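## Task

Scene 2, dry run EL-3155 (plate and dispenser tubing are empty). Step 1: lift the lid off LP1 and place it on the plate. Step 2: press START/STOP on TIMER (set to 7 min 35 s) and wait until it runs out. Step 3: remove the lid from the plate and put it back on LP1, flat within its locators and right side up. Step 4: transfer the plate from N1 onto the dispenser's stage, flat within the locators; press the dispenser's START, pressing again if the stage does not move; wait for Done to light on its status list. Step 5: press the reader's IN/OUT so its stage comes out, then transfer the plate from the dispenser's stage to the reader's stage, flat within the locators, with well A1 at the corner engraved 'A1'. Step 6: press the reader's START, wait for Results to light, and leave the plate inside. Failures: leaving the plate without its lid for a long stretch while TIMER is running; starting the dispenser before TIMER has finished, or without the plate uncovered on its stage, or a second time after it has run; starting either machine, or retracting the reader's stage, while the plate on that stage is not at least roughly down within its locators. Anything held right only by the robot does not count; release and move away at the end. If something you had to change is still wrong at the end, pressing the reader's START is worse than not pressing it.

## Robot and tools

ROBOT. One arm with a two-finger parallel gripper. Joints from base outward: waist, shoulder, elbow, wrist pitch, wrist yaw, wrist roll (ranges in rad: -2.618..3.054, 0..3.142, 0..3.142, -1.571..1.571, -1.571..1.571, -2.094..2.094). The fingers point along the gripper's own +z and close along its y axis. The reported hand position is the point between the finger pads, roughly 1 cm short of the tips.

FRAMES. Results report end_effector_position (m) and end_effector_quat_wxyz in the scene frame: origin on the table surface under the arm base, +z up, +y to the left when facing along +x. The base may sit slightly tilted, and the printed position gets less accurate the farther the arm reaches.

STATIONS. On any labelled item, well A1 lies at the labelled short end, in the corner opposite the labelled long side. Reader: lower key row, first key from the left is START, third is IN/OUT; its status lamps top to bottom are Ready, Results, Plate out, Reading. The dispenser has a START key and a status list with Done. TIMER (loose on the bench) has START/STOP. A capped bottle stands loose beside the dispenser. Loose objects may occasionally get nudged by something.

execute_actions. Argument "actions": a list with zero or one item. Empty list = just read the current state. A wait item is {"steps": n}, n up to 300 control steps of 1/30 s, counted from the previous result. A motion item is {"rows": [...], "steps": k}, k up to 15 (default 15). Each row drives one step; if rows run out the last one repeats. A row is 7 numbers, each in [-1, 1]: dx, dy, dz, rx, ry, rz, opening. The first six are an offset (not a pose) expressed in the gripper's own axes, counted from the gripper pose in the latest result that showed it (or from where the robot is at the start, if no such result exists yet in this scene or for later calls within one reply). Every row is counted from that same base, not chained. Scale: 1.0 = 0.6 m for dx/dy/dz and 180 degrees for the rotation; rx, ry, rz form a single rotation vector. Opening is absolute: +1 fully open (0.094 m), -1 closed. Optional "pictures" boolean. A refused call does nothing.

move. "target": one 7-number row as above (offset from the last shown pose, in gripper axes, plus absolute opening). "speed": top path speed in m/s, 0.002 to 0.5 (default 0.25); rotation limited to twice that in rad/s. The path is a straight line of 0.5 to 10 s; anything longer is cut off at 10 s before reaching the target. The opening is commanded at the start. It does not avoid obstacles; faster contacts and targets set deeper past the contact hit harder. The result adds a "move:" line: done (settled near target), off_target, moving, held or fault, plus limits (paced = pose clipped; held = a check blocked steps, after which the arm can surge fast) and the distance to target.

wait. "seconds" 0 to 10; sends nothing new. zoom_image: "camera" (cam_high 672x504, cam_low 672x504, cam_wrist 616x616) and "region" [x0, y0, x1, y1] in image pixels from the top-left, at most 504x504. finished_scene: "scene" 1 or 2; ends that scene irreversibly and reports success.

CONTROL BEHAVIOUR. Each step the command is clipped to within 70 mm and 16 degrees of the measured pose; position wins over orientation if both cannot be met. After an action the arm continues only to its last clipped pose, so check the result and send the remainder. Motions tend to finish a centimetre or more low; zero offsets let it sag further. To hold position, aim the first call of a reply back at the wanted pose (raising it if still low) and use zeros afterwards. Because offsets are from the measured pose, repeating a small push against something rigid does not press harder, but against something that yields it advances. The simulation keeps running while you compose replies.

RESULT LINES. "pose unreachable" = the clearance check (which treats the mount as part of the arm) altered or blocked the command; HELD marks affected steps. "Hand target" = where the controller is currently driving. Joint positions/velocities list the six joints then the finger-pad gap (m). grip_measured is the finger opening on the command scale, possibly off by about 1 mm throughout a scene. To hold something, command about 0.03 below grip_measured (less for a lighter grip). Pad force tops out near 50-62 N, weaker on parts under about 2 mm. FAULT lines signal stops. MOTOR HOT appears from 75 °C; at 90 °C the arm halts for 10 s; at 100 °C it drops what it holds and falls, so avoid holding loads longer than needed.

AVOID. Knocking anything off the table (ends the scene), drops, slips, slams, hard hits and heavy pushes. Press keys gently. Leave nothing resting on the gripper at the end; open and retract.

Each tool is called after ">>>" in YAML: its name, and indented under it one key for each argument.

## Session

>>> execute_actions:
  actions: []

Scene clock: 0.00 s of 27600.00 s.
end_effector_position=(+0.5790, +0.2708, +0.2557) grip_measured=+1.000 end_effector_quat_wxyz=(-0.429, +0.812, -0.167, +0.359)
Joint positions: [ 0.166  2.111  1.254  1.064 -0.476 -1.661  0.094]
Joint velocities: [ 0.002  0.002 -0.002 -0.066 -0.051 -0.066  0.   ]
Motor temperatures (°C, as the motors report them): [26 29 27 25 25 24]
Hand target: +0.585, +0.269, +0.269; -0.433, +0.805, -0.166, +0.370
camera_calibration (this result's frames):
cam_wrist: T_world_to_cam=[[-0.0588807, 0.580106, 0.81241, -0.332949], [0.129069, -0.802567, 0.582433, -0.00666003], [0.989886, 0.139151, -0.0276178, -0.478077], [0, 0, 0, 1]] pos_world=[0.454497, 0.254325, 0.261167]

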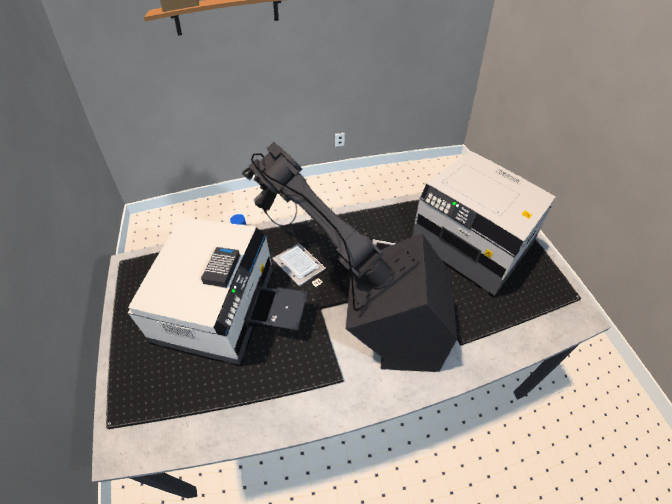

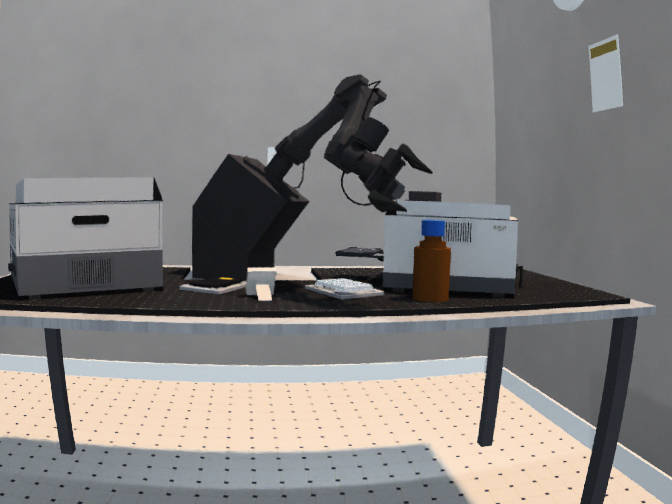

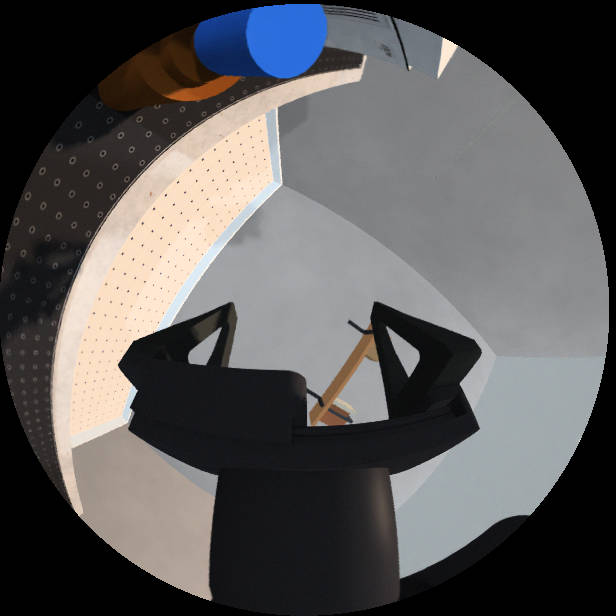

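>>> move:
  target: [-0.025,0.133,-0.673,-0.388,0.202,0.537,1]
  speed: 0.2

Scene clock: 10.40 s of 27600.00 s.
end_effector_position=(+0.2710, +0.0079, +0.3240) grip_measured=+1.000 end_effector_quat_wxyz=(+0.001, -0.380, +0.925, +0.020)
Joint positions: [-0.595  1.613  1.018 -1.136 -0.657 -1.385  0.094]
Joint velocities: [ 0.007  0.002  0.007 -0.037  0.066 -0.095  0.   ]
Motor temperatures (°C, as the motors report them): [27 32 28 26 25 24]
Hand target: +0.278, +0.004, +0.332; +0.008, -0.380, +0.925, +0.012
Off the commanded pose: 0.015 m, 2 deg.
move: off_target
camera_calibration (this result's frames):
cam_wrist: T_world_to_cam=[[0.716522, -0.697161, -0.0237517, -0.183157], [-0.561854, -0.596967, 0.572669, -0.0288405], [-0.413421, -0.396985, -0.819442, 0.506353], [0, 0, 0, 1]] pos_world=[0.324369, 0.0561082, 0.427093]

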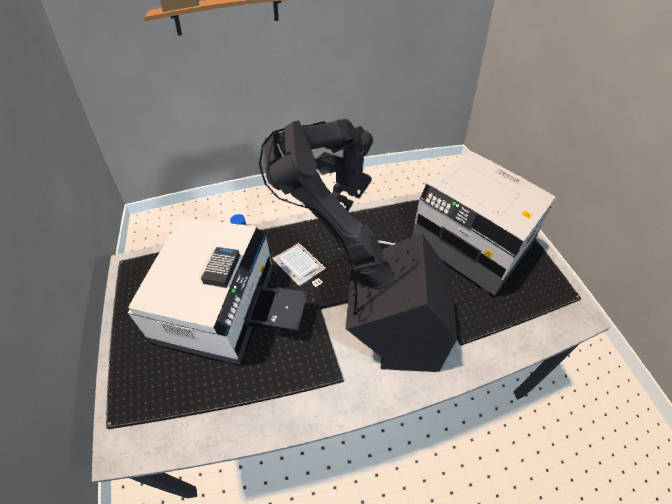

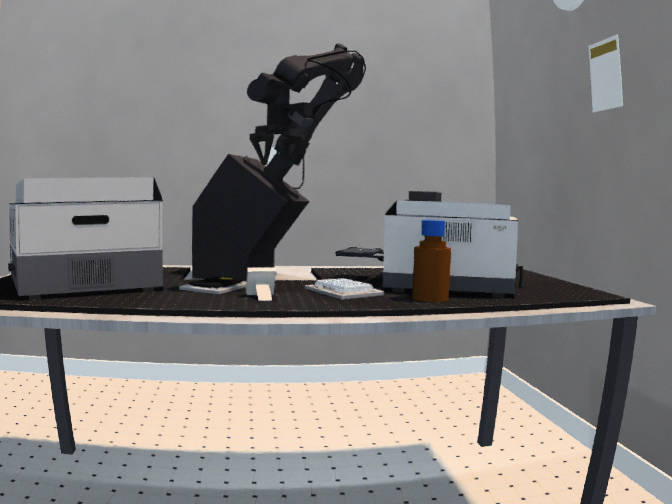

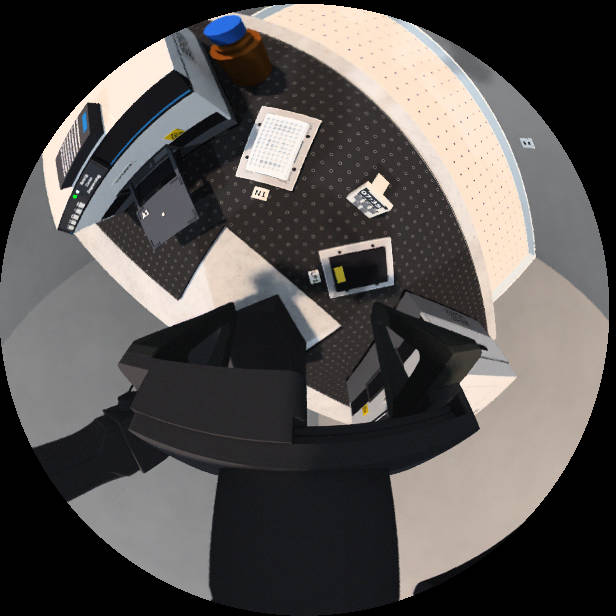

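>>> move:
  target: [0.17,-0.225,0.41,0.01,0.01,0.444,1]
  speed: 0.2

Scene clock: 18.57 s of 27600.00 s.
end_effector_position=(+0.2759, -0.1431, +0.0728) grip_measured=+1.000 end_effector_quat_wxyz=(-0.038, +0.306, +0.951, +0.003)
Joint positions: [-0.425  2.608  1.128 -0.178 -0.642  0.196  0.094]
Joint velocities: [ 0.007  0.012 -0.017  0.022 -0.022  0.022  0.   ]
Motor temperatures (°C, as the motors report them): [27 32 29 26 25 24]
Hand target: +0.289, -0.152, +0.075; -0.021, +0.303, +0.953, -0.005
Off the commanded pose: 0.016 m, 2 deg.
move: off_target
camera_calibration (this result's frames):
cam_wrist: T_world_to_cam=[[-0.5655, -0.824293, 0.02741, 0.0339126], [-0.619569, 0.446518, 0.645567, 0.187529], [-0.544375, 0.348086, -0.763212, 0.381266], [0, 0, 0, 1]] pos_world=[0.342917, -0.188495, 0.168994]

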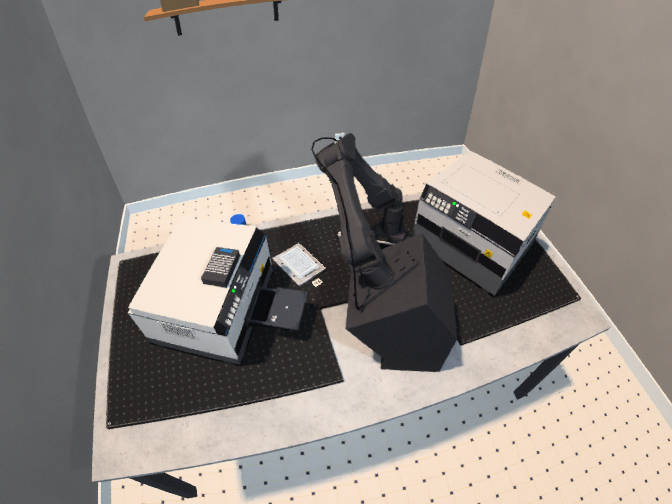

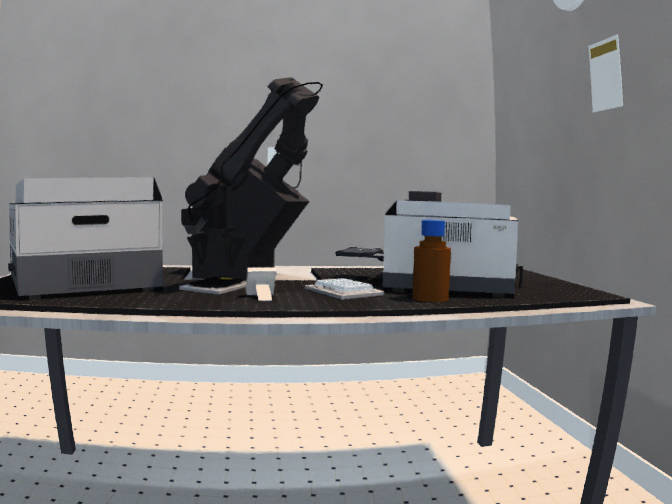

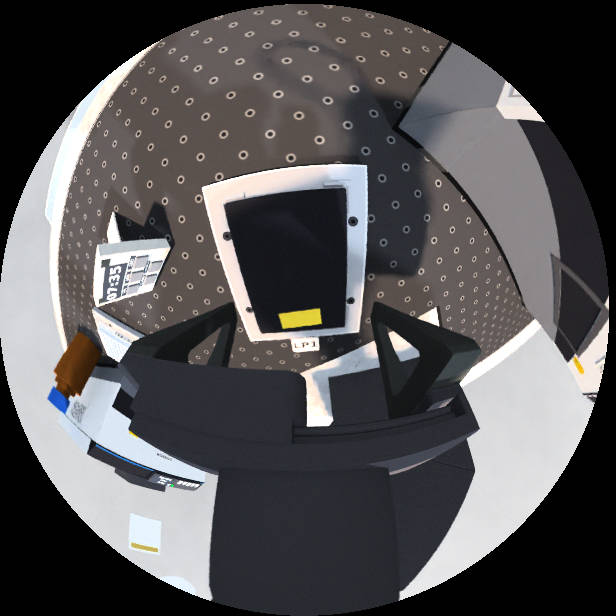

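>>> move:
  target: [-0.02,0.012,0.052,-0.006,-0.034,-0.028,1]
  speed: 0.05

Scene clock: 25.23 s of 27600.00 s.
end_effector_position=(+0.2958, -0.1406, +0.0413) grip_measured=+1.000 end_effector_quat_wxyz=(+0.017, +0.254, +0.967, +0.001)
Joint positions: [-0.345  2.666  1.095  0.109 -0.642  0.267  0.094]
Joint velocities: [ 0.007  0.002 -0.022  0.007 -0.007 -0.066  0.   ]
Motor temperatures (°C, as the motors report them): [28 32 29 26 25 24]
Hand target: +0.288, -0.144, +0.041; +0.016, +0.264, +0.965, -0.003
Off the commanded pose: 0.009 m, 1 deg.
move: done
camera_calibration (this result's frames):
cam_wrist: T_world_to_cam=[[-0.473201, -0.880953, 0.00127204, 0.0138339], [-0.729213, 0.392504, 0.560526, 0.247437], [-0.494297, 0.264314, -0.828136, 0.343313], [0, 0, 0, 1]] pos_world=[0.356679, -0.175676, 0.145597]

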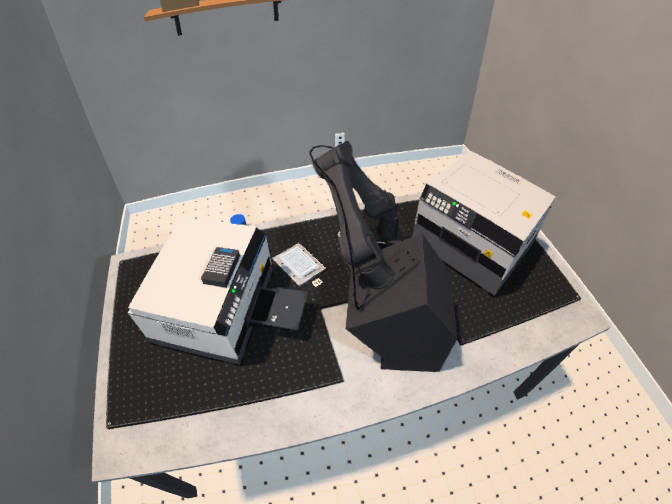

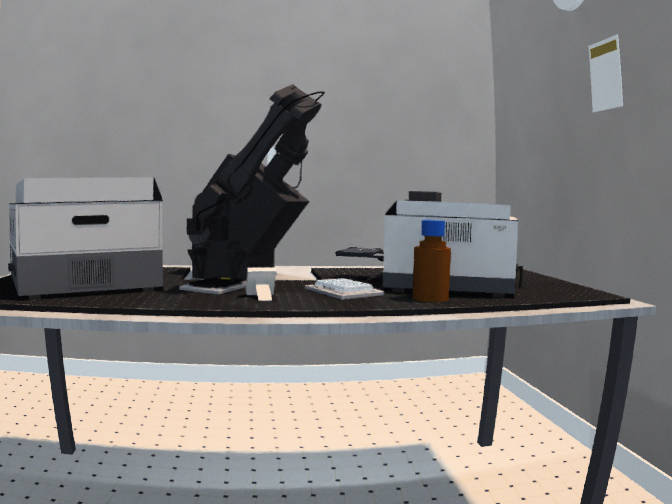

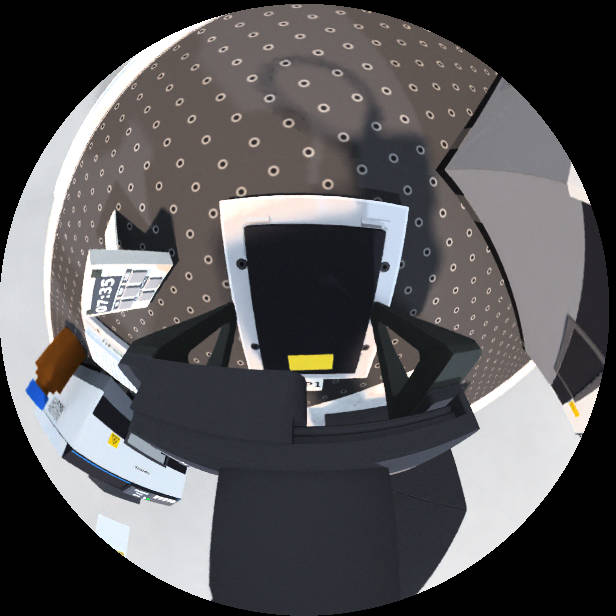

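>>> move:
  target: [0.024,-0.018,-0.003,0.005,0.013,0,1]
  speed: 0.03

Scene clock: 29.37 s of 27600.00 s.
end_effector_position=(+0.2875, -0.1367, +0.0400) grip_measured=+1.000 end_effector_quat_wxyz=(-0.000, +0.242, +0.970, +0.002)
Joint positions: [-0.339  2.666  1.095  0.07  -0.642  0.224  0.094]
Joint velocities: [ 0.002 -0.007 -0.002  0.066 -0.037  0.051  0.   ]
Motor temperatures (°C, as the motors report them): [28 33 28 26 25 24]
Hand target: +0.278, -0.142, +0.042; -0.004, +0.254, +0.967, -0.001
Off the commanded pose: 0.012 m, 2 deg.
move: off_target
camera_calibration (this result's frames):
cam_wrist: T_world_to_cam=[[-0.451263, -0.892346, 0.00898406, 0.00516425], [-0.719109, 0.369581, 0.588465, 0.233442], [-0.528435, 0.259092, -0.808473, 0.34541], [0, 0, 0, 1]] pos_world=[0.352728, -0.171161, 0.141836]

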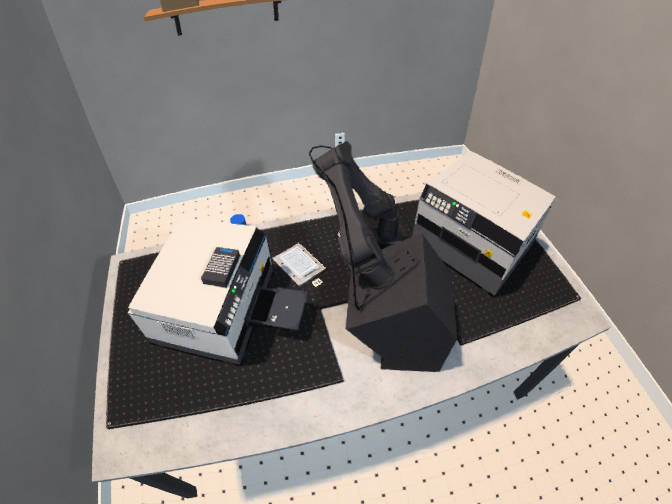

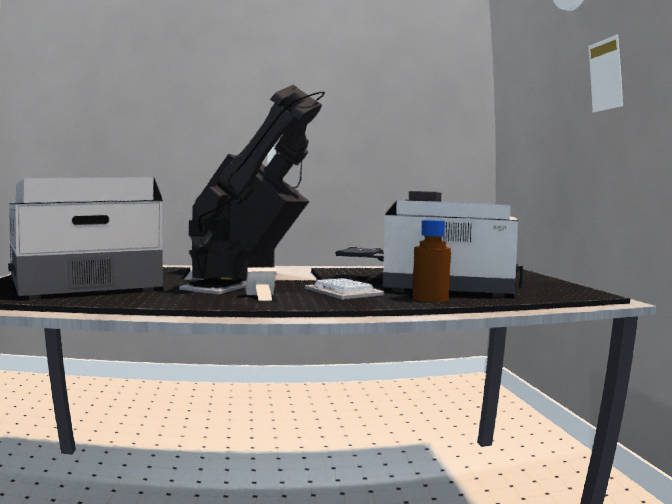

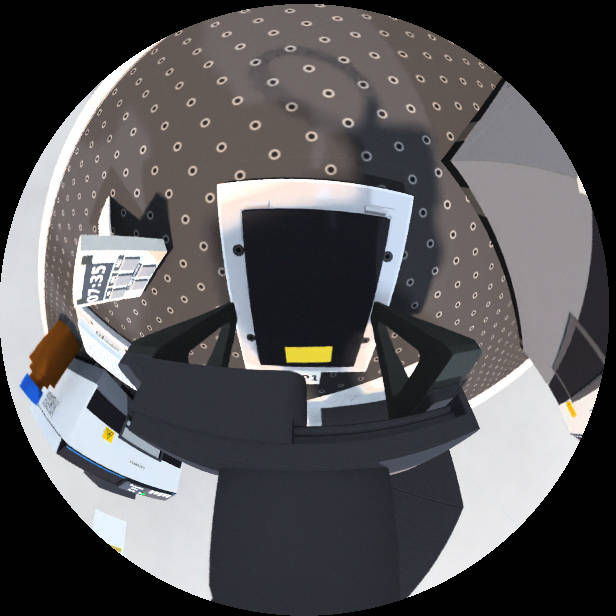

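>>> move:
  target: [0.005,-0.031,-0.006,0,0,0.02,1]
  speed: 0.03

Scene clock: 32.20 s of 27600.00 s.
end_effector_position=(+0.2794, -0.1455, +0.0405) grip_measured=+1.000 end_effector_quat_wxyz=(-0.002, +0.258, +0.966, +0.001)
Joint positions: [-0.366  2.687  1.095  0.066 -0.642  0.221  0.094]
Joint velocities: [-0.017  0.002 -0.012  0.007  0.037  0.007  0.   ]
Motor temperatures (°C, as the motors report them): [29 33 28 26 25 24]
Hand target: +0.276, -0.151, +0.043; -0.000, +0.272, +0.962, +0.002
Off the commanded pose: 0.008 m, 2 deg.
move: done
camera_calibration (this result's frames):
cam_wrist: T_world_to_cam=[[-0.481139, -0.876571, 0.0113434, 0.00422566], [-0.703811, 0.393963, 0.591137, 0.229775], [-0.522643, 0.276436, -0.806491, 0.344576], [0, 0, 0, 1]] pos_world=[0.343842, -0.182072, 0.142021]

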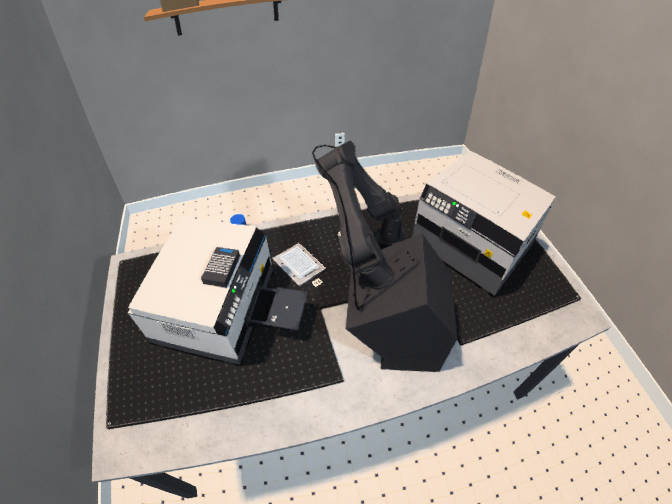

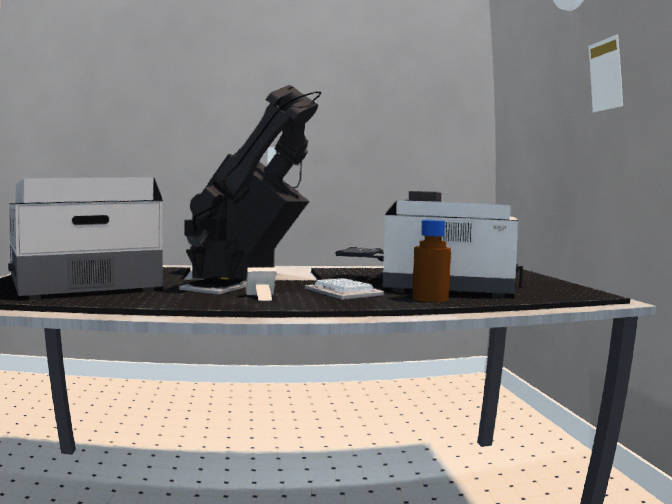

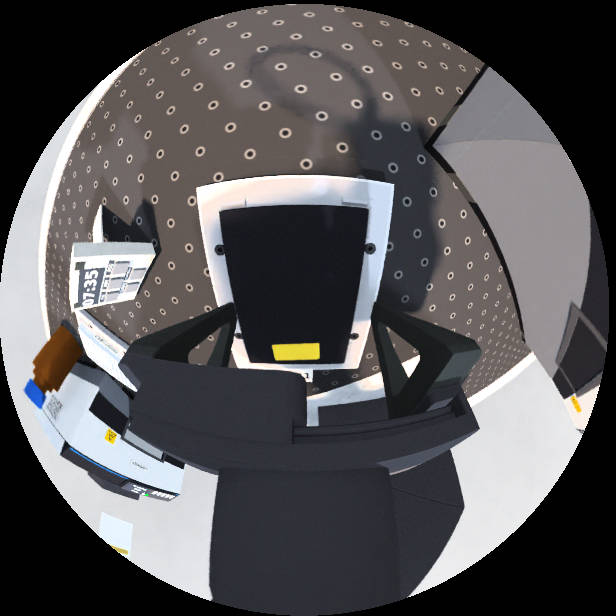

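>>> move:
  target: [0,0.006,0.005,0,0,0,1]
  speed: 0.01

Scene clock: 33.93 s of 27600.00 s.
end_effector_position=(+0.2788, -0.1393, +0.0363) grip_measured=+1.000 end_effector_quat_wxyz=(-0.009, +0.254, +0.967, +0.002)
Joint positions: [-0.344  2.687  1.095  0.066 -0.642  0.231  0.094]
Joint velocities: [-0.012 -0.007 -0.007 -0.007 -0.007 -0.022  0.   ]
Motor temperatures (°C, as the motors report them): [29 33 28 26 25 24]
Hand target: +0.281, -0.143, +0.038; -0.002, +0.258, +0.966, +0.001
Off the commanded pose: 0.004 m, 1 deg.
move: done
camera_calibration (this result's frames):
cam_wrist: T_world_to_cam=[[-0.473805, -0.880534, 0.0129827, 0.00675239], [-0.69963, 0.385334, 0.601694, 0.22655], [-0.534815, 0.276002, -0.798621, 0.342218], [0, 0, 0, 1]] pos_world=[0.344724, -0.175805, 0.136901]

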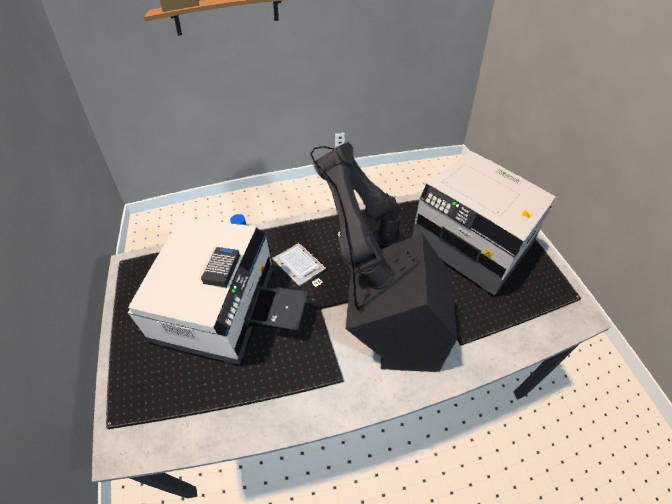

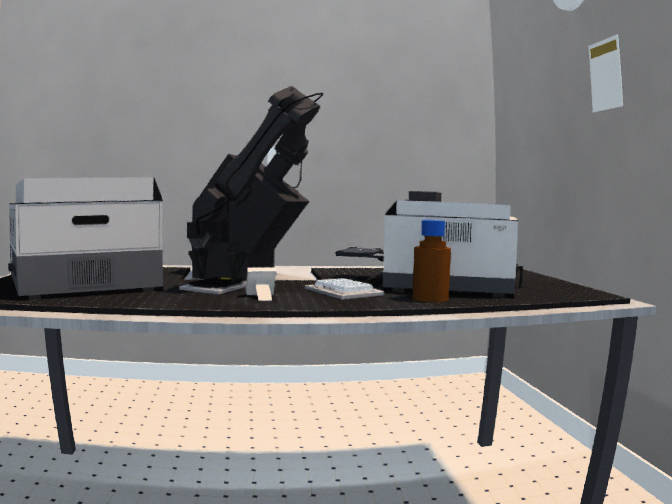

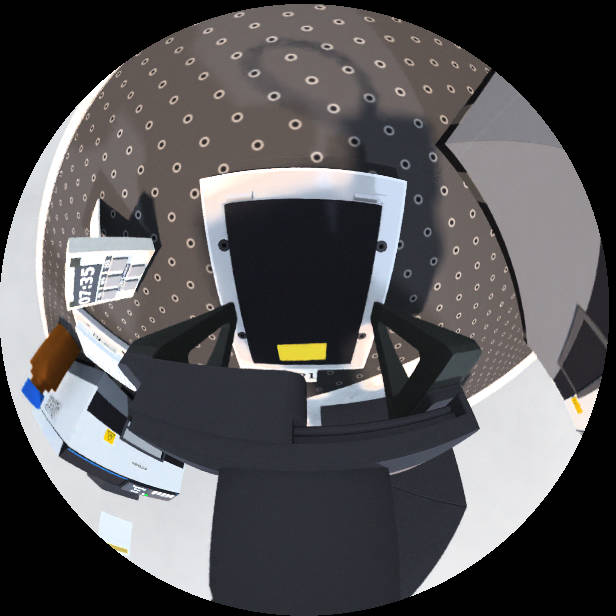

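>>> move:
  target: [-0.008,-0.003,0.012,0,-0.009,0,1]
  speed: 0.01

Scene clock: 36.90 s of 27600.00 s.
end_effector_position=(+0.2814, -0.1386, +0.0292) grip_measured=+1.000 end_effector_quat_wxyz=(-0.001, +0.250, +0.968, +0.002)
Joint positions: [-0.328  2.704  1.095  0.115 -0.642  0.255  0.094]
Joint velocities: [-0.002 -0.022  0.007  0.022  0.066 -0.007  0.   ]
Motor temperatures (°C, as the motors report them): [29 33 28 25 25 24]
Hand target: +0.282, -0.143, +0.029; +0.005, +0.254, +0.967, -0.002
Off the commanded pose: 0.005 m, 1 deg.
move: done
camera_calibration (this result's frames):
cam_wrist: T_world_to_cam=[[-0.46639, -0.884539, 0.00841917, 0.00620141], [-0.712214, 0.381139, 0.589478, 0.235705], [-0.524625, 0.268931, -0.80774, 0.334195], [0, 0, 0, 1]] pos_world=[0.346092, -0.174226, 0.130948]

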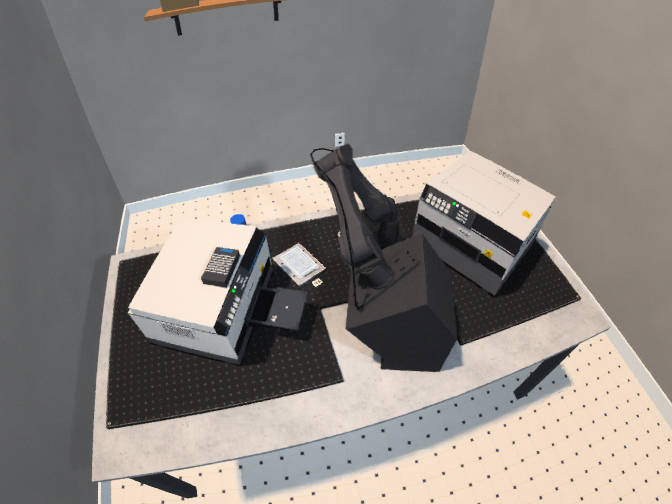

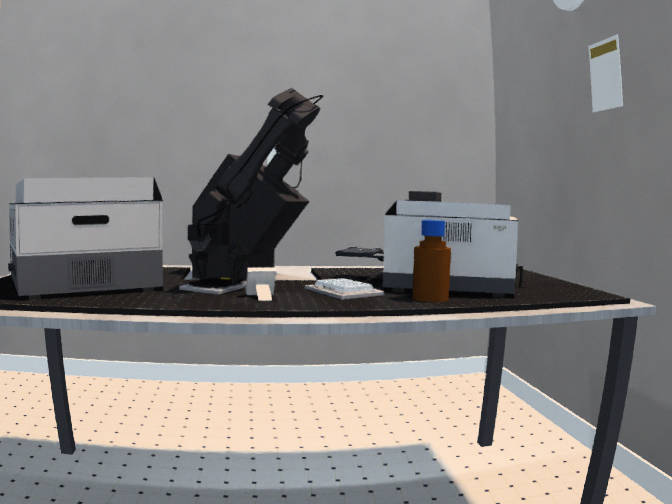

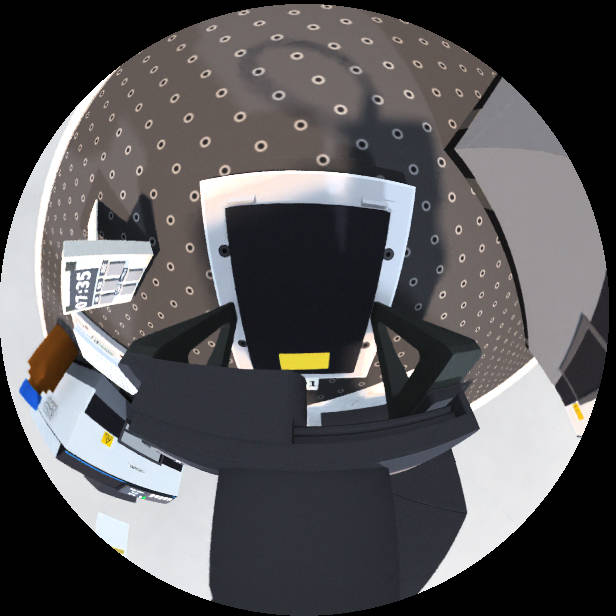

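>>> move:
  target: [0,-0.006,-0.002,0,0,0,0.78]
  speed: 0.01

Scene clock: 39.50 s of 27600.00 s.
end_effector_position=(+0.2814, -0.1389, +0.0289) grip_measured=+0.792 end_effector_quat_wxyz=(-0.001, +0.249, +0.969, +0.000)
Joint positions: [-0.326  2.704  1.095  0.116 -0.638  0.255  0.084]
Joint velocities: [ 0.007  0.002 -0.002  0.022 -0.007 -0.007  0.   ]
Motor temperatures (°C, as the motors report them): [29 33 28 25 25 24]
Hand target: +0.280, -0.142, +0.030; -0.001, +0.250, +0.968, +0.002
Off the commanded pose: 0.004 m, 0 deg.
move: done
camera_calibration (this result's frames):
cam_wrist: T_world_to_cam=[[-0.46469, -0.885387, 0.0123791, 0.00518022], [-0.712357, 0.382107, 0.588679, 0.236201], [-0.525939, 0.264735, -0.808272, 0.333855], [0, 0, 0, 1]] pos_world=[0.346254, -0.17405, 0.130735]

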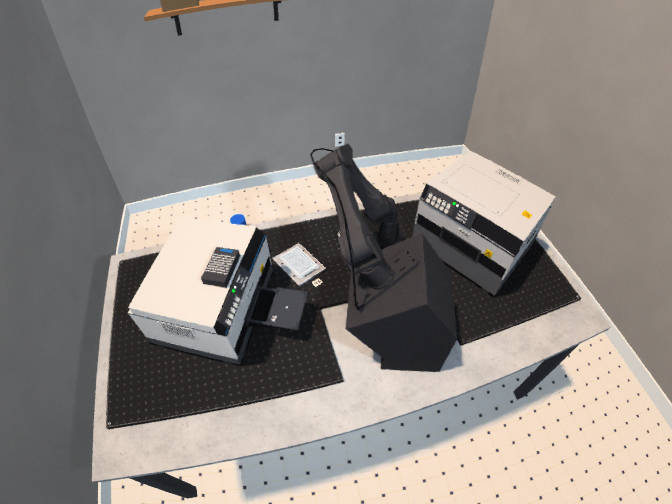

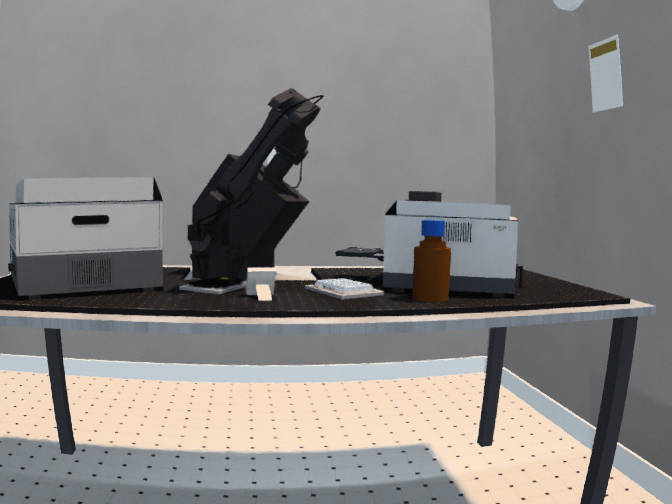

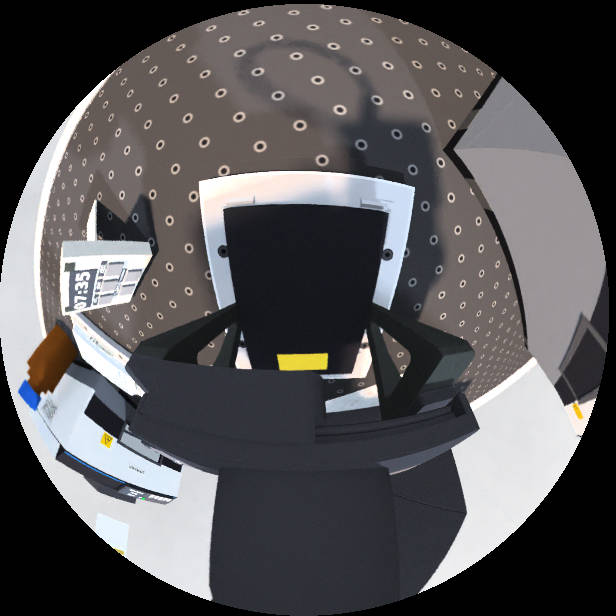

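>>> move:
  target: [-0.01,-0.01,-0.18,0,-0.01,0,0.76]
  speed: 0.06

>>> move:
  target: [0.15,0.5,0.03,0,0,-0.3,0.76]
  speed: 0.15

Scene clock: 43.90 s of 27600.00 s.
end_effector_position=(+0.2856, -0.1445, +0.1276) grip_measured=+0.779 end_effector_quat_wxyz=(+0.009, +0.244, +0.970, -0.004)
Joint positions: [-0.52   2.424  1.025 -0.212 -0.635  0.018  0.084]
Joint velocities: [-0.007  0.002 -0.002 -0.051  0.022  0.022  0.001]
Motor temperatures (°C, as the motors report them): [29 34 28 25 25 24]
Hand target: +0.284, -0.145, +0.135; +0.015, +0.249, +0.968, -0.002
Off the commanded pose: 0.010 m, 1 deg.
move: done
camera_calibration (this result's frames):
cam_wrist: T_world_to_cam=[[-0.455625, -0.890013, 0.0168078, -0.00284074], [-0.725705, 0.382312, 0.572005, 0.189216], [-0.515518, 0.248422, -0.820078, 0.413492], [0, 0, 0, 1]] pos_world=[0.349183, -0.177588, 0.230911]

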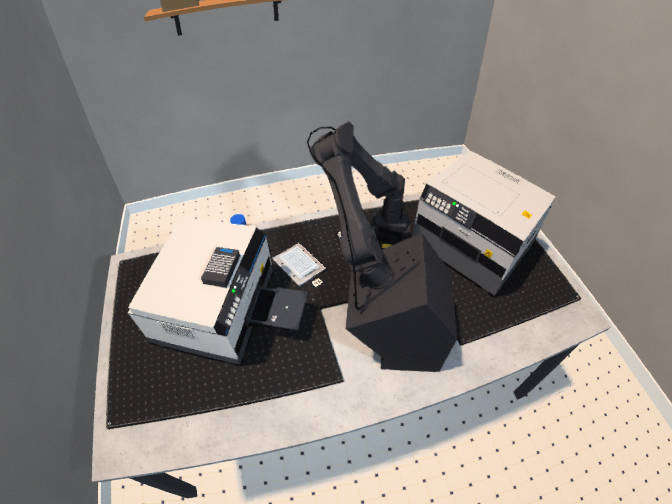

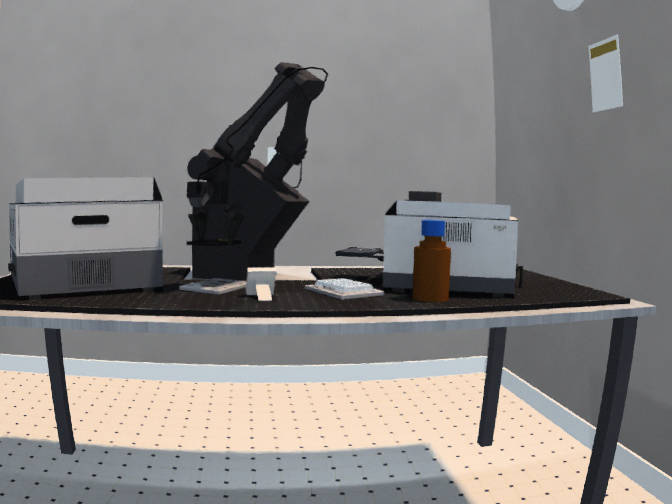

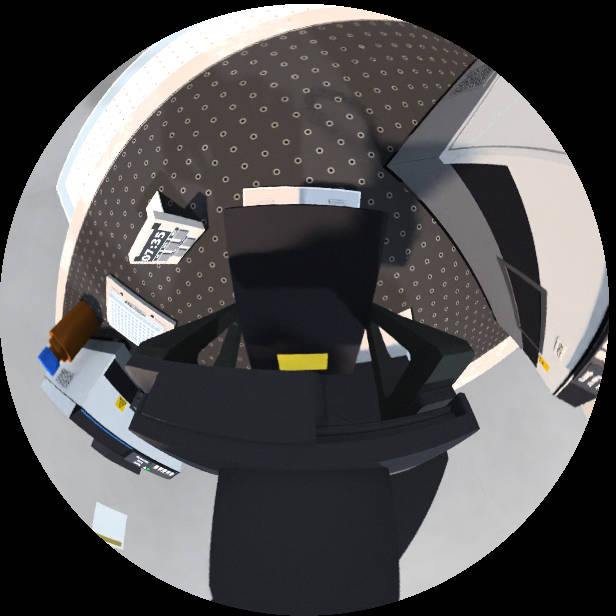

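Scene clock: 47.60 s of 27600.00 s.
end_effector_position=(+0.3312, +0.1497, +0.0930) grip_measured=+0.779 end_effector_quat_wxyz=(-0.021, -0.216, +0.976, -0.013)
Joint positions: [ 0.301  1.96   1.044 -0.242 -0.446  0.005  0.084]
Joint velocities: [-0.007 -0.022 -0.012 -0.037  0.022 -0.051  0.001]
Motor temperatures (°C, as the motors report them): [29 34 28 25 25 24]
Hand target: +0.347, +0.155, +0.103; +0.000, -0.225, +0.974, -0.016
Off the commanded pose: 0.025 m, 3 deg.
move: off_target
camera_calibration (this result's frames):
cam_wrist: T_world_to_cam=[[0.441301, -0.89697, 0.0264288, -0.0165884], [-0.707748, -0.329797, 0.624762, 0.225346], [-0.551676, -0.294413, -0.780368, 0.425044], [0, 0, 0, 1]] pos_world=[0.401296, 0.184577, 0.191342]

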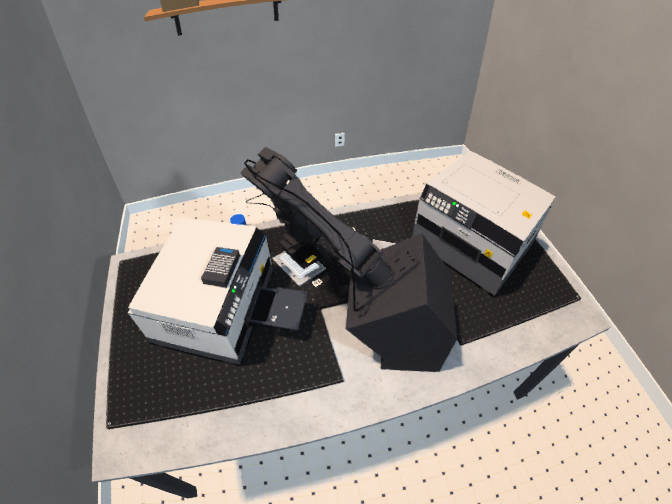

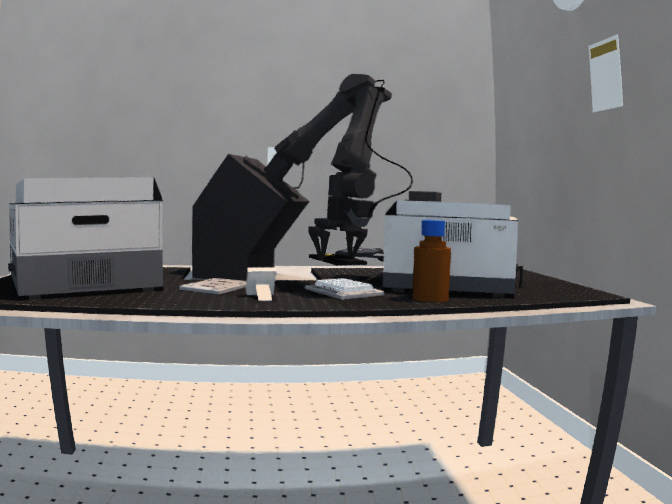

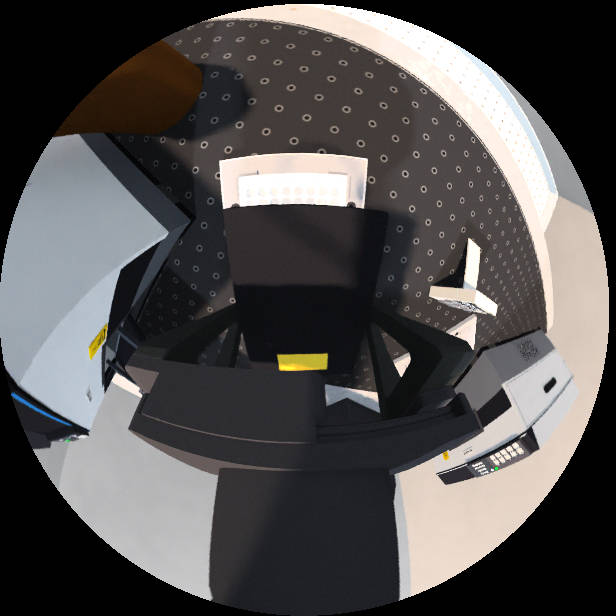

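>>> move:
  target: [-0.026,0.014,0.062,-0.005,-0.017,0,0.76]
  speed: 0.04

>>> zoom_image:
  camera: "cam_wrist"
  region: [180, 140, 440, 390]

Scene clock: 53.30 s of 27600.00 s.
end_effector_position=(+0.3239, +0.1569, +0.0539) grip_measured=+0.779 end_effector_quat_wxyz=(-0.018, -0.214, +0.977, +0.001)
Joint positions: [ 0.363  2.069  1.044 -0.092 -0.444  0.079  0.084]
Joint velocities: [-0.007 -0.037 -0.002 -0.081  0.022  0.11   0.001]
Motor temperatures (°C, as the motors report them): [29 35 28 25 25 24]
Hand target: +0.340, +0.162, +0.056; +0.003, -0.217, +0.976, +0.000
Off the commanded pose: 0.018 m, 2 deg.
move: off_target
camera_calibration (this result's frames):
cam_wrist: T_world_to_cam=[[0.436102, -0.899896, 0.00176843, -0.00238816], [-0.710056, -0.342895, 0.615015, 0.250272], [-0.552843, -0.269465, -0.788514, 0.389516], [0, 0, 0, 1]] pos_world=[0.39409, 0.188629, 0.153222]

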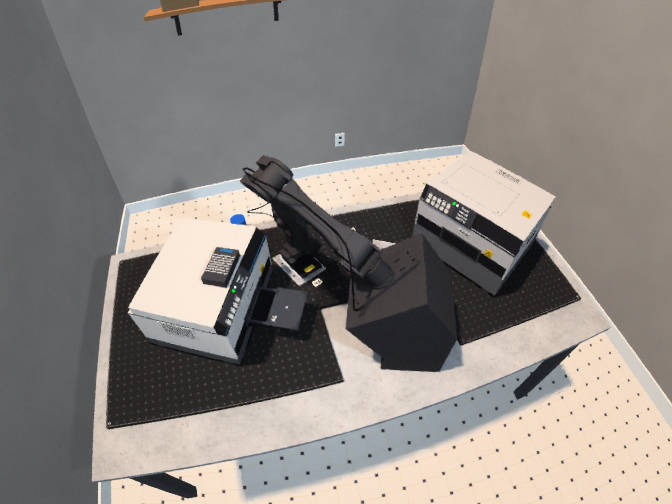

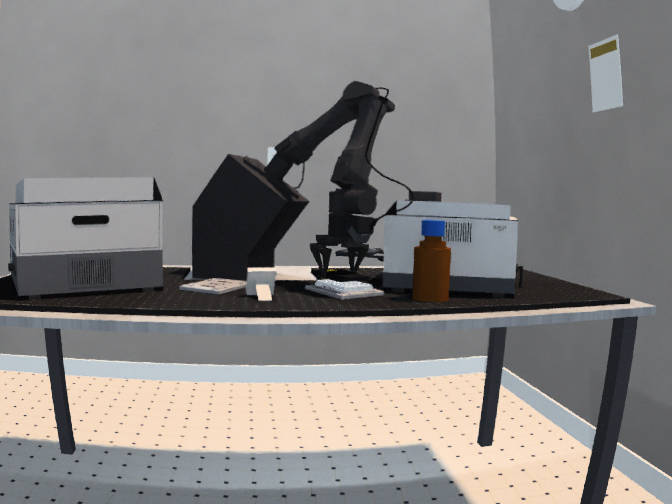

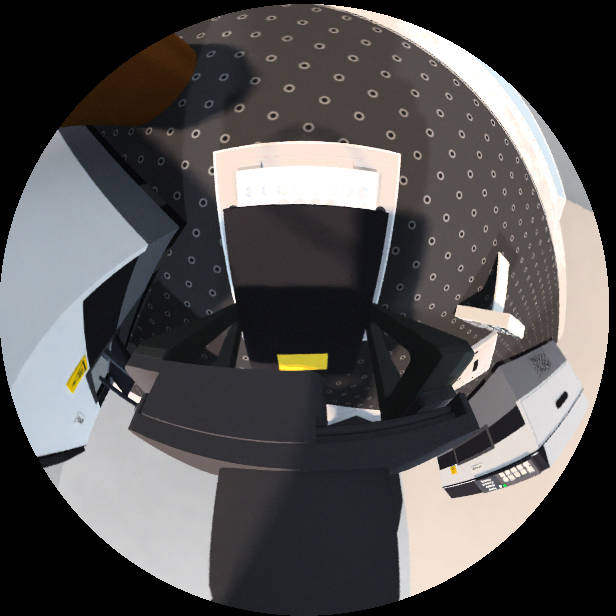

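Region (180, 140, 440, 390) of cam_wrist's 616x616 image, scaled by 1.938, with more detail than that image has; it fills the top 485 rows of this view, and the rest is white.

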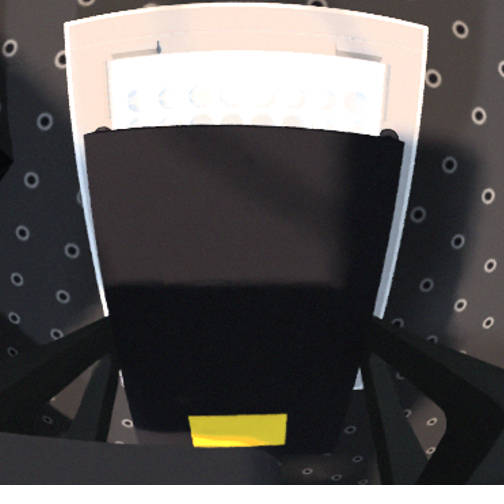

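>>> move:
  target: [-0.064,-0.004,-0.008,0.003,-0.024,-0.008,0.76]
  speed: 0.03

>>> zoom_image:
  camera: "cam_wrist"
  region: [180, 140, 440, 390]

Scene clock: 57.93 s of 27600.00 s.
end_effector_position=(+0.3436, +0.1700, +0.0541) grip_measured=+0.779 end_effector_quat_wxyz=(+0.001, -0.224, +0.974, +0.008)
Joint positions: [ 0.366  2.082  1.104 -0.092 -0.444  0.079  0.084]
Joint velocities: [-0.012 -0.017 -0.017  0.139 -0.022  0.022  0.   ]
Motor temperatures (°C, as the motors report them): [28 35 28 25 25 24]
Hand target: +0.360, +0.170, +0.058; +0.020, -0.226, +0.974, +0.004
Off the commanded pose: 0.017 m, 2 deg.
move: off_target
camera_calibration (this result's frames):
cam_wrist: T_world_to_cam=[[0.455028, -0.890475, -0.00195882, -0.00704514], [-0.723486, -0.370979, 0.582187, 0.279861], [-0.51915, -0.263495, -0.813052, 0.392803], [0, 0, 0, 1]] pos_world=[0.409605, 0.20105, 0.156424]

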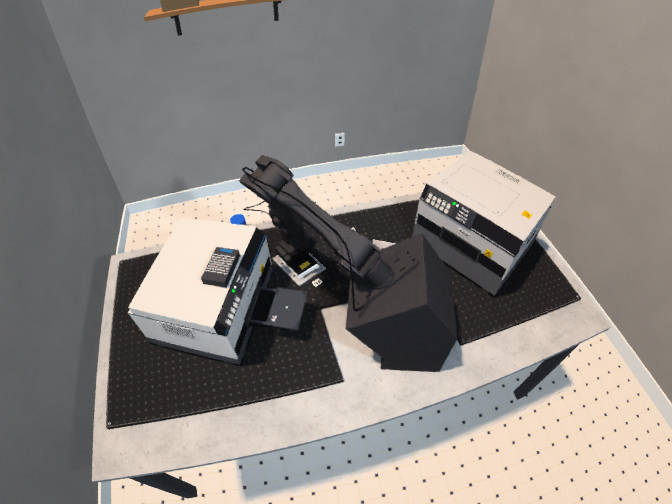

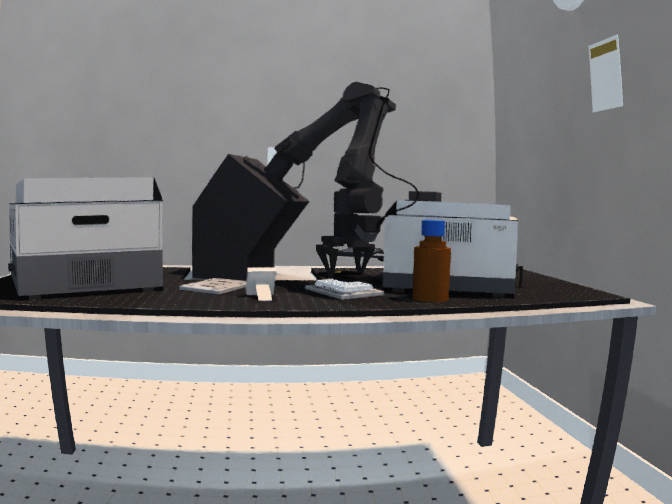

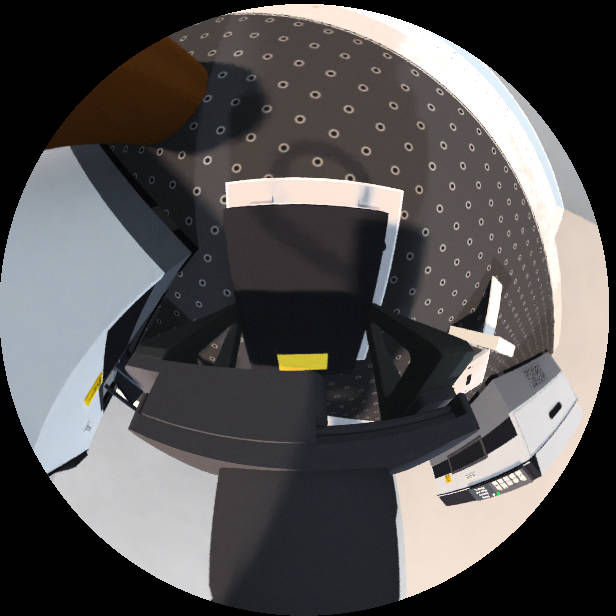

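Region (180, 140, 440, 390) of cam_wrist's 616x616 image, scaled by 1.938, with more detail than that image has; it fills the top 485 rows of this view, and the rest is white.

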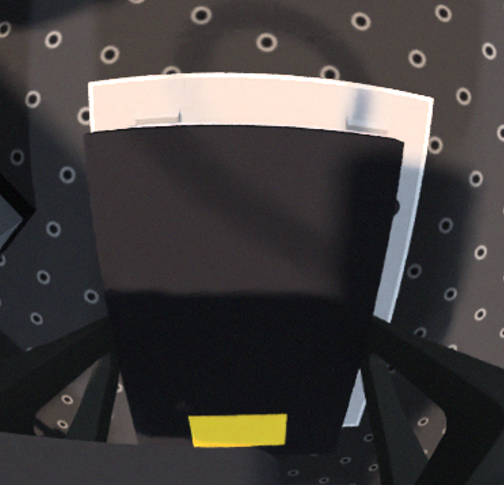

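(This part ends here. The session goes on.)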